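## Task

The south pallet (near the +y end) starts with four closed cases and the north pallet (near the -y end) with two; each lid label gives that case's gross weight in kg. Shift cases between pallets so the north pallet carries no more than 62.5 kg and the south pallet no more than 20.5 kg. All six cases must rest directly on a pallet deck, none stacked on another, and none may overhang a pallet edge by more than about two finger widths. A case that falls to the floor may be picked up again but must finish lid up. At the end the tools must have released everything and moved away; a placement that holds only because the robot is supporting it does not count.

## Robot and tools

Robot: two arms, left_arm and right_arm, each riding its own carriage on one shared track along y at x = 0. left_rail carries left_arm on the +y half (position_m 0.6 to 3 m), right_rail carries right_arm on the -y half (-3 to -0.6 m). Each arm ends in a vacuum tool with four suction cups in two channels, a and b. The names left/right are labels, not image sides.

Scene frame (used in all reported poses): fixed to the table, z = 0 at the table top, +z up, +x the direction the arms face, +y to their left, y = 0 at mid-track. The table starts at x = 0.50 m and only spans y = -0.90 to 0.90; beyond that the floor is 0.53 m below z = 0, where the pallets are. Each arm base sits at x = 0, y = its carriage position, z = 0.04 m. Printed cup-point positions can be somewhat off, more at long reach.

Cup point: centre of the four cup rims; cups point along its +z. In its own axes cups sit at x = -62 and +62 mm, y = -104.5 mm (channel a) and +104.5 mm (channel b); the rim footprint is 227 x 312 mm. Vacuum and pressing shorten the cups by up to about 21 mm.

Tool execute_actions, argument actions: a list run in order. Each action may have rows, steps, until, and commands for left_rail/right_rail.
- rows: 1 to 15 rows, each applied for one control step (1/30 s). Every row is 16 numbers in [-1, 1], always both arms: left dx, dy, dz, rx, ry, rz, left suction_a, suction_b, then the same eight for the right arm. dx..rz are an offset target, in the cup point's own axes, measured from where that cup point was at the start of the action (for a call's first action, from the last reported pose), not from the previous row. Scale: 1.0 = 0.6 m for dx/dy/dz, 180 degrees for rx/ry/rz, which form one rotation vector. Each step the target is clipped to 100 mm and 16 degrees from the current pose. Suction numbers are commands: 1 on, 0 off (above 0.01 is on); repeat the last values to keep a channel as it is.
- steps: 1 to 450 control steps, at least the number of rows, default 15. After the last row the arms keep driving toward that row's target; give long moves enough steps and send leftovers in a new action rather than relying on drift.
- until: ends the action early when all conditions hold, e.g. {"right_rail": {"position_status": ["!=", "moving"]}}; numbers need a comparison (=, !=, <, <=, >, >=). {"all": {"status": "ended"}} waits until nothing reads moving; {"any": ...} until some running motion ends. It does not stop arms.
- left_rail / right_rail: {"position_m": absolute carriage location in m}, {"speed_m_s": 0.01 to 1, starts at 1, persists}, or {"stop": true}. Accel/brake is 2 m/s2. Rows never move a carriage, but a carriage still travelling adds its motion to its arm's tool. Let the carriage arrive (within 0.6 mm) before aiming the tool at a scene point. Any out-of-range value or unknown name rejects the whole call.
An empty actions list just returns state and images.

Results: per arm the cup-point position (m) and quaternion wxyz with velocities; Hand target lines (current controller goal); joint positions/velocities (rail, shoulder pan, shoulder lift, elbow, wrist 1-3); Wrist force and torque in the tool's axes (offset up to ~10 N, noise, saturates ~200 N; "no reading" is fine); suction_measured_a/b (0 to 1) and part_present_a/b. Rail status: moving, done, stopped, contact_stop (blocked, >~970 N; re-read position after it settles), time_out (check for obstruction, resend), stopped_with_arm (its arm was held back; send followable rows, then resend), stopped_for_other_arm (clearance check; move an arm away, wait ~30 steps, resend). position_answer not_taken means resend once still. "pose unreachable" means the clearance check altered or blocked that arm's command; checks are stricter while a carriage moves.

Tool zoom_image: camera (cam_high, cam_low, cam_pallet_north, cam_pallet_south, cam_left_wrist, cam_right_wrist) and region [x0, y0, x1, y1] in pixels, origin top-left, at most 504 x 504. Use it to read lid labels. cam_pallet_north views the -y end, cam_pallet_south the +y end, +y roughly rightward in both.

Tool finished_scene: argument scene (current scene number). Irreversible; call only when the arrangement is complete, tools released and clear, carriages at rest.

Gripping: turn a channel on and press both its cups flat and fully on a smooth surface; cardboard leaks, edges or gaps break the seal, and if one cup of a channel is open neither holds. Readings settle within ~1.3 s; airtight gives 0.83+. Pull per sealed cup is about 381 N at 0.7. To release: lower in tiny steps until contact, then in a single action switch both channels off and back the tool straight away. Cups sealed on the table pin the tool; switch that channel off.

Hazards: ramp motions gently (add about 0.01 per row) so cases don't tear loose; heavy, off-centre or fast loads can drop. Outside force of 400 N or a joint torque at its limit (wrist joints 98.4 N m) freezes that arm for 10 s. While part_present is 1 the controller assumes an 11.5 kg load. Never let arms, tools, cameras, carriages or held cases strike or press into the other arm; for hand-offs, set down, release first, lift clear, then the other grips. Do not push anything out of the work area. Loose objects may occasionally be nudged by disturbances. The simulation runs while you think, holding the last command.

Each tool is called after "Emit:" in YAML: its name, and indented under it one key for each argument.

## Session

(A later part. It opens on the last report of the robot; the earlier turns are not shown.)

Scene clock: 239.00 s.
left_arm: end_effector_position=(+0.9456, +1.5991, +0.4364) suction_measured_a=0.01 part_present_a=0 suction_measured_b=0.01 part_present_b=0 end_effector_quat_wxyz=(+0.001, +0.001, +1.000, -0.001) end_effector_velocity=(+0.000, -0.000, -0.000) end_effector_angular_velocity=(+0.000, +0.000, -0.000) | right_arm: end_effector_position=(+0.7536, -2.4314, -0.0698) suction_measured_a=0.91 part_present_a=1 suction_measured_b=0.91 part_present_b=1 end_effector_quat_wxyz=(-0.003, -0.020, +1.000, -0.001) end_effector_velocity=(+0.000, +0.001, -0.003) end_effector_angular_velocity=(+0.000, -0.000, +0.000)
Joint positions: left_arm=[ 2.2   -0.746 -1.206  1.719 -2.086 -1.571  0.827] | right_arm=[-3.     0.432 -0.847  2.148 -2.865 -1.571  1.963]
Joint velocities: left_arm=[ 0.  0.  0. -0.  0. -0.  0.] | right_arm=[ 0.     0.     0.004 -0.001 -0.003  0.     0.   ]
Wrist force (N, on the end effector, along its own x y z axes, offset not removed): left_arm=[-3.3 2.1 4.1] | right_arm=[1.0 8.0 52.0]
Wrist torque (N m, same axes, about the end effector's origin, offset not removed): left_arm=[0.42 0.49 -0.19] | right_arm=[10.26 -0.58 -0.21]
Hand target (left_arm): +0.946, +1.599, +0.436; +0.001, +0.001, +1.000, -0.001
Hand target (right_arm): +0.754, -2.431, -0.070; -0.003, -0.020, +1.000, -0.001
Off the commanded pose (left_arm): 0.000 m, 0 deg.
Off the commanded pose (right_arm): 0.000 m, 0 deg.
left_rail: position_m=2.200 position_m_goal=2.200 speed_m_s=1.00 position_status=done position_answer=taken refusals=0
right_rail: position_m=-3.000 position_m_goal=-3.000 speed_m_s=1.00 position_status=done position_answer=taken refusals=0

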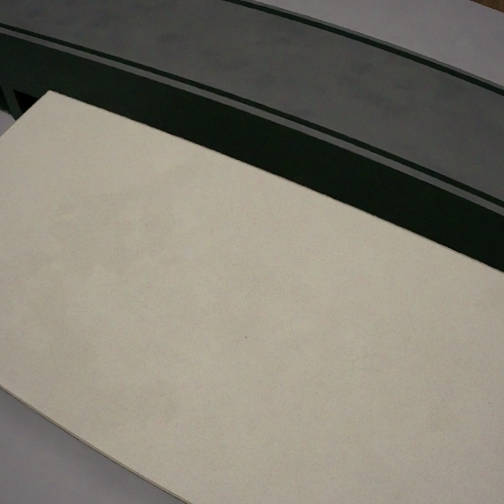

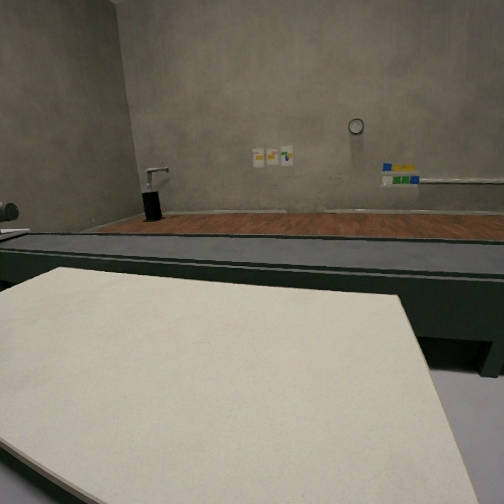

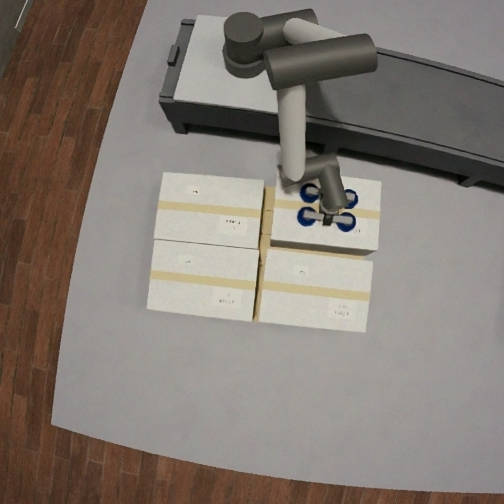

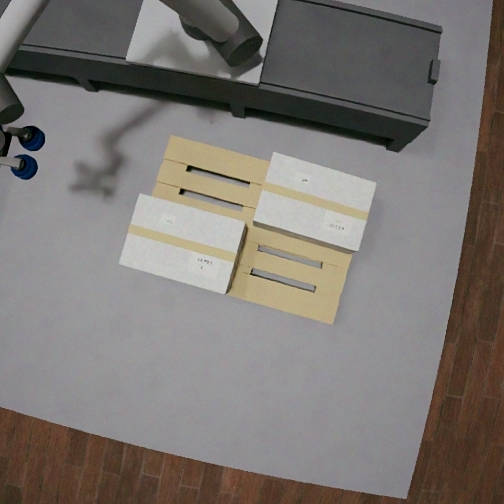

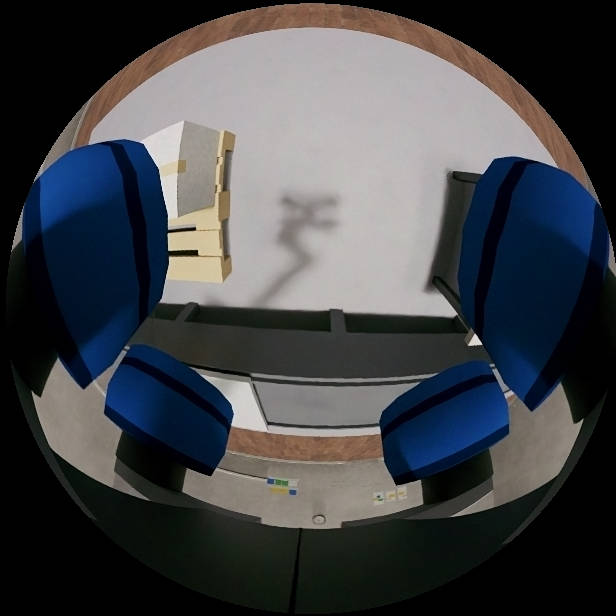

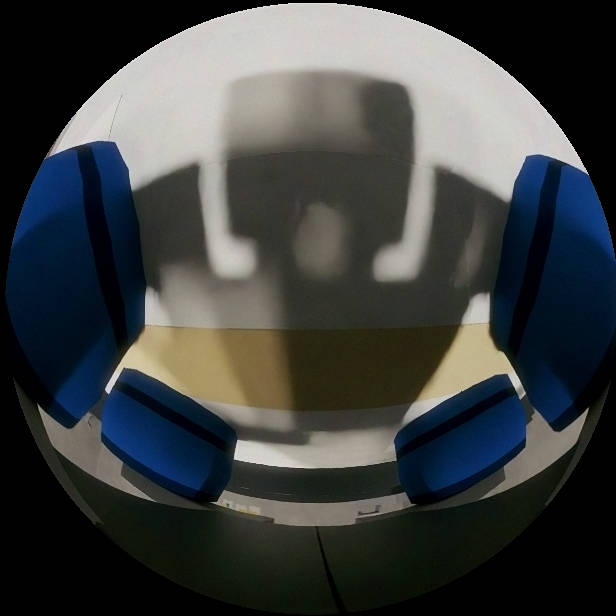

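Emit:
execute_actions:
  actions:
    - {"rows":[[0,0,0,0,0,0,0,0,-0.01,-0.01,0.01,0,0,0.004,1,1],[0,0,0,0,0,0,0,0,-0.02,-0.02,0.02,0,0,0.006,1,1],[0,0,0,0,0,0,0,0,-0.03,-0.03,0.03,0,0,0.006,1,1],[0,0,0,0,0,0,0,0,-0.04,-0.04,0.04,0,0,0.006,1,1],[0,0,0,0,0,0,0,0,-0.05,-0.05,0.045,0,0,0.006,1,1],[0,0,0,0,0,0,0,0,-0.058,-0.05,0.05,0,0,0.006,1,1]],"steps":20}
    - {"rows":[[0,0,0,0,0,0,0,0,0,0,0,0,0,0,0,0],[0,0,0,0,0,0,0,0,0,0,0,0,0,0,0,0],[0,0,0,0,0,0,0,0,0,0,-0.003,0,0,0,0,0],[0,0,0,0,0,0,0,0,0,0,-0.006,0,0,0,0,0],[0,0,0,0,0,0,0,0,0,0,-0.01,0,0,0,0,0],[0,0,0,0,0,0,0,0,0,0,-0.015,0,0,0,0,0],[0,0,0,0,0,0,0,0,0,0,-0.02,0,0,0,0,0],[0,0,0,0,0,0,0,0,0,0,-0.025,0,0,0,0,0],[0,0,0,0,0,0,0,0,0,0,-0.03,0,0,0,0,0],[0,0,0,0,0,0,0,0,0,0,-0.04,0,0,0,0,0],[0,0,0,0,0,0,0,0,0,0,-0.05,0,0,0,0,0],[0,0,0,0,0,0,0,0,0,0,-0.08,0,0,0,0,0],[0,0,0,0,0,0,0,0,0,0,-0.4,0,0,0,0,0]],"steps":35}
    - {"right_rail":{"position_m":-2.2},"steps":60,"until":{"all":{"status":"ended"}}}

Emit:
zoom_image:
  camera: "cam_pallet_north"
  region: [130,150,400,340]

Scene clock: 258.30 s.
left_arm: end_effector_position=(+0.9456, +1.5991, +0.4364) suction_measured_a=0.01 part_present_a=0 suction_measured_b=0.01 part_present_b=0 end_effector_quat_wxyz=(+0.001, +0.001, +1.000, -0.001) end_effector_velocity=(-0.000, +0.000, +0.000) end_effector_angular_velocity=(-0.000, -0.000, -0.000) | right_arm: end_effector_position=(+0.7903, -1.6590, +0.1405) suction_measured_a=0.00 part_present_a=0 suction_measured_b=0.00 part_present_b=0 end_effector_quat_wxyz=(-0.003, -0.011, +1.000, -0.001) end_effector_velocity=(+0.000, +0.000, +0.000) end_effector_angular_velocity=(+0.000, -0.000, -0.000)
Joint positions: left_arm=[ 2.2   -0.746 -1.206  1.719 -2.086 -1.571  0.827] | right_arm=[-2.2    0.389 -1.102  2.109 -2.57  -1.571  1.939]
Joint velocities: left_arm=[ 0.  0. -0.  0. -0. -0.  0.] | right_arm=[ 0.    -0.    -0.001  0.     0.    -0.    -0.   ]
Wrist force (N, on the end effector, along its own x y z axes, offset not removed): left_arm=[-4.7 -1.6 2.4] | right_arm=[-0.3 7.0 -1.7]
Wrist torque (N m, same axes, about the end effector's origin, offset not removed): left_arm=[0.02 0.59 -0.09] | right_arm=[1.29 -0.16 -0.39]
Hand target (left_arm): +0.946, +1.599, +0.436; +0.001, +0.001, +1.000, -0.001
Hand target (right_arm): +0.790, -1.659, +0.140; -0.003, -0.010, +1.000, -0.001
Off the commanded pose (left_arm): 0.000 m, 0 deg.
Off the commanded pose (right_arm): 0.000 m, 0 deg.
left_rail: position_m=2.200 position_m_goal=2.200 speed_m_s=1.00 position_status=done position_answer=taken refusals=0
right_rail: position_m=-2.200 position_m_goal=-2.200 speed_m_s=1.00 position_status=done position_answer=taken refusals=0

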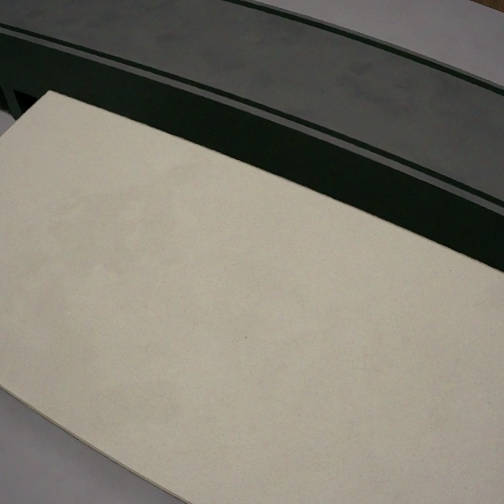

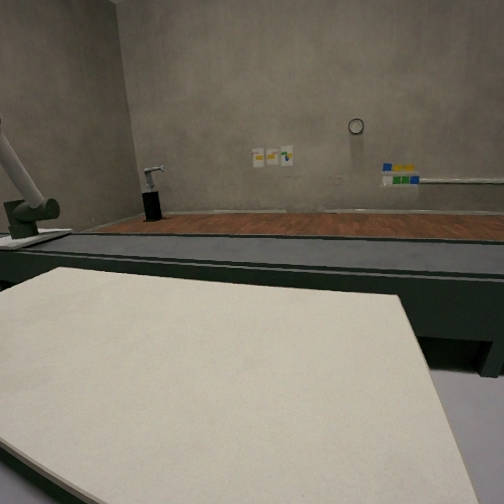

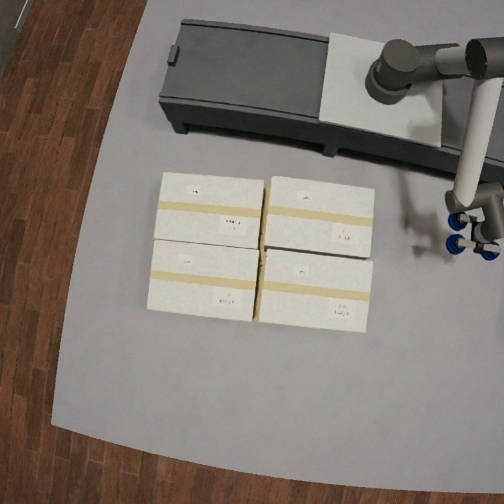

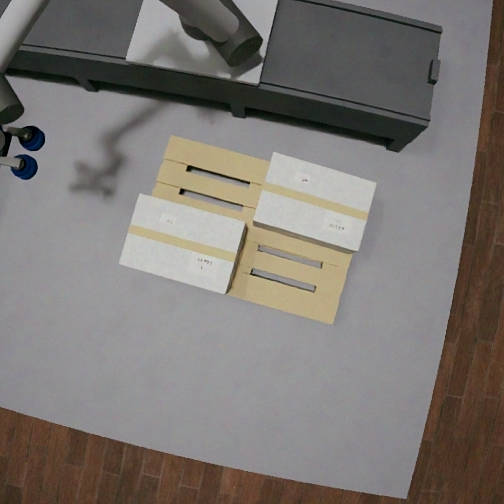

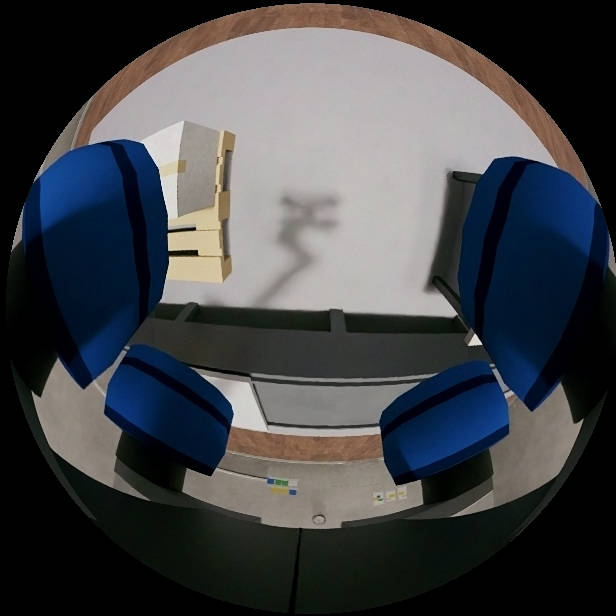

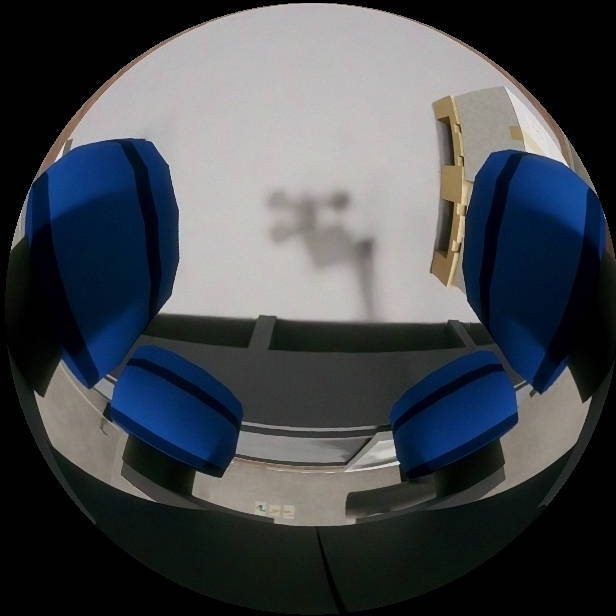

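Region (130, 150, 400, 340) of cam_pallet_north's 504x504 image, scaled by 1.867, with more detail than that image has; it fills the top 355 rows of this view, and the rest is white.

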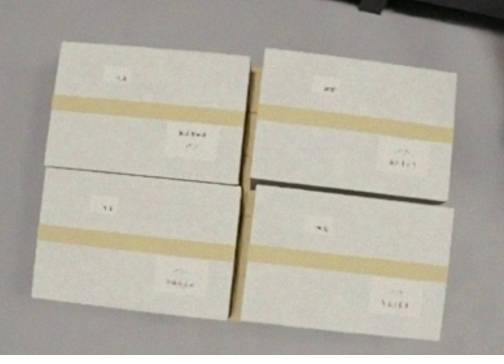

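Emit:
finished_scene:
  scene: 2

The scene is finished: the task was done.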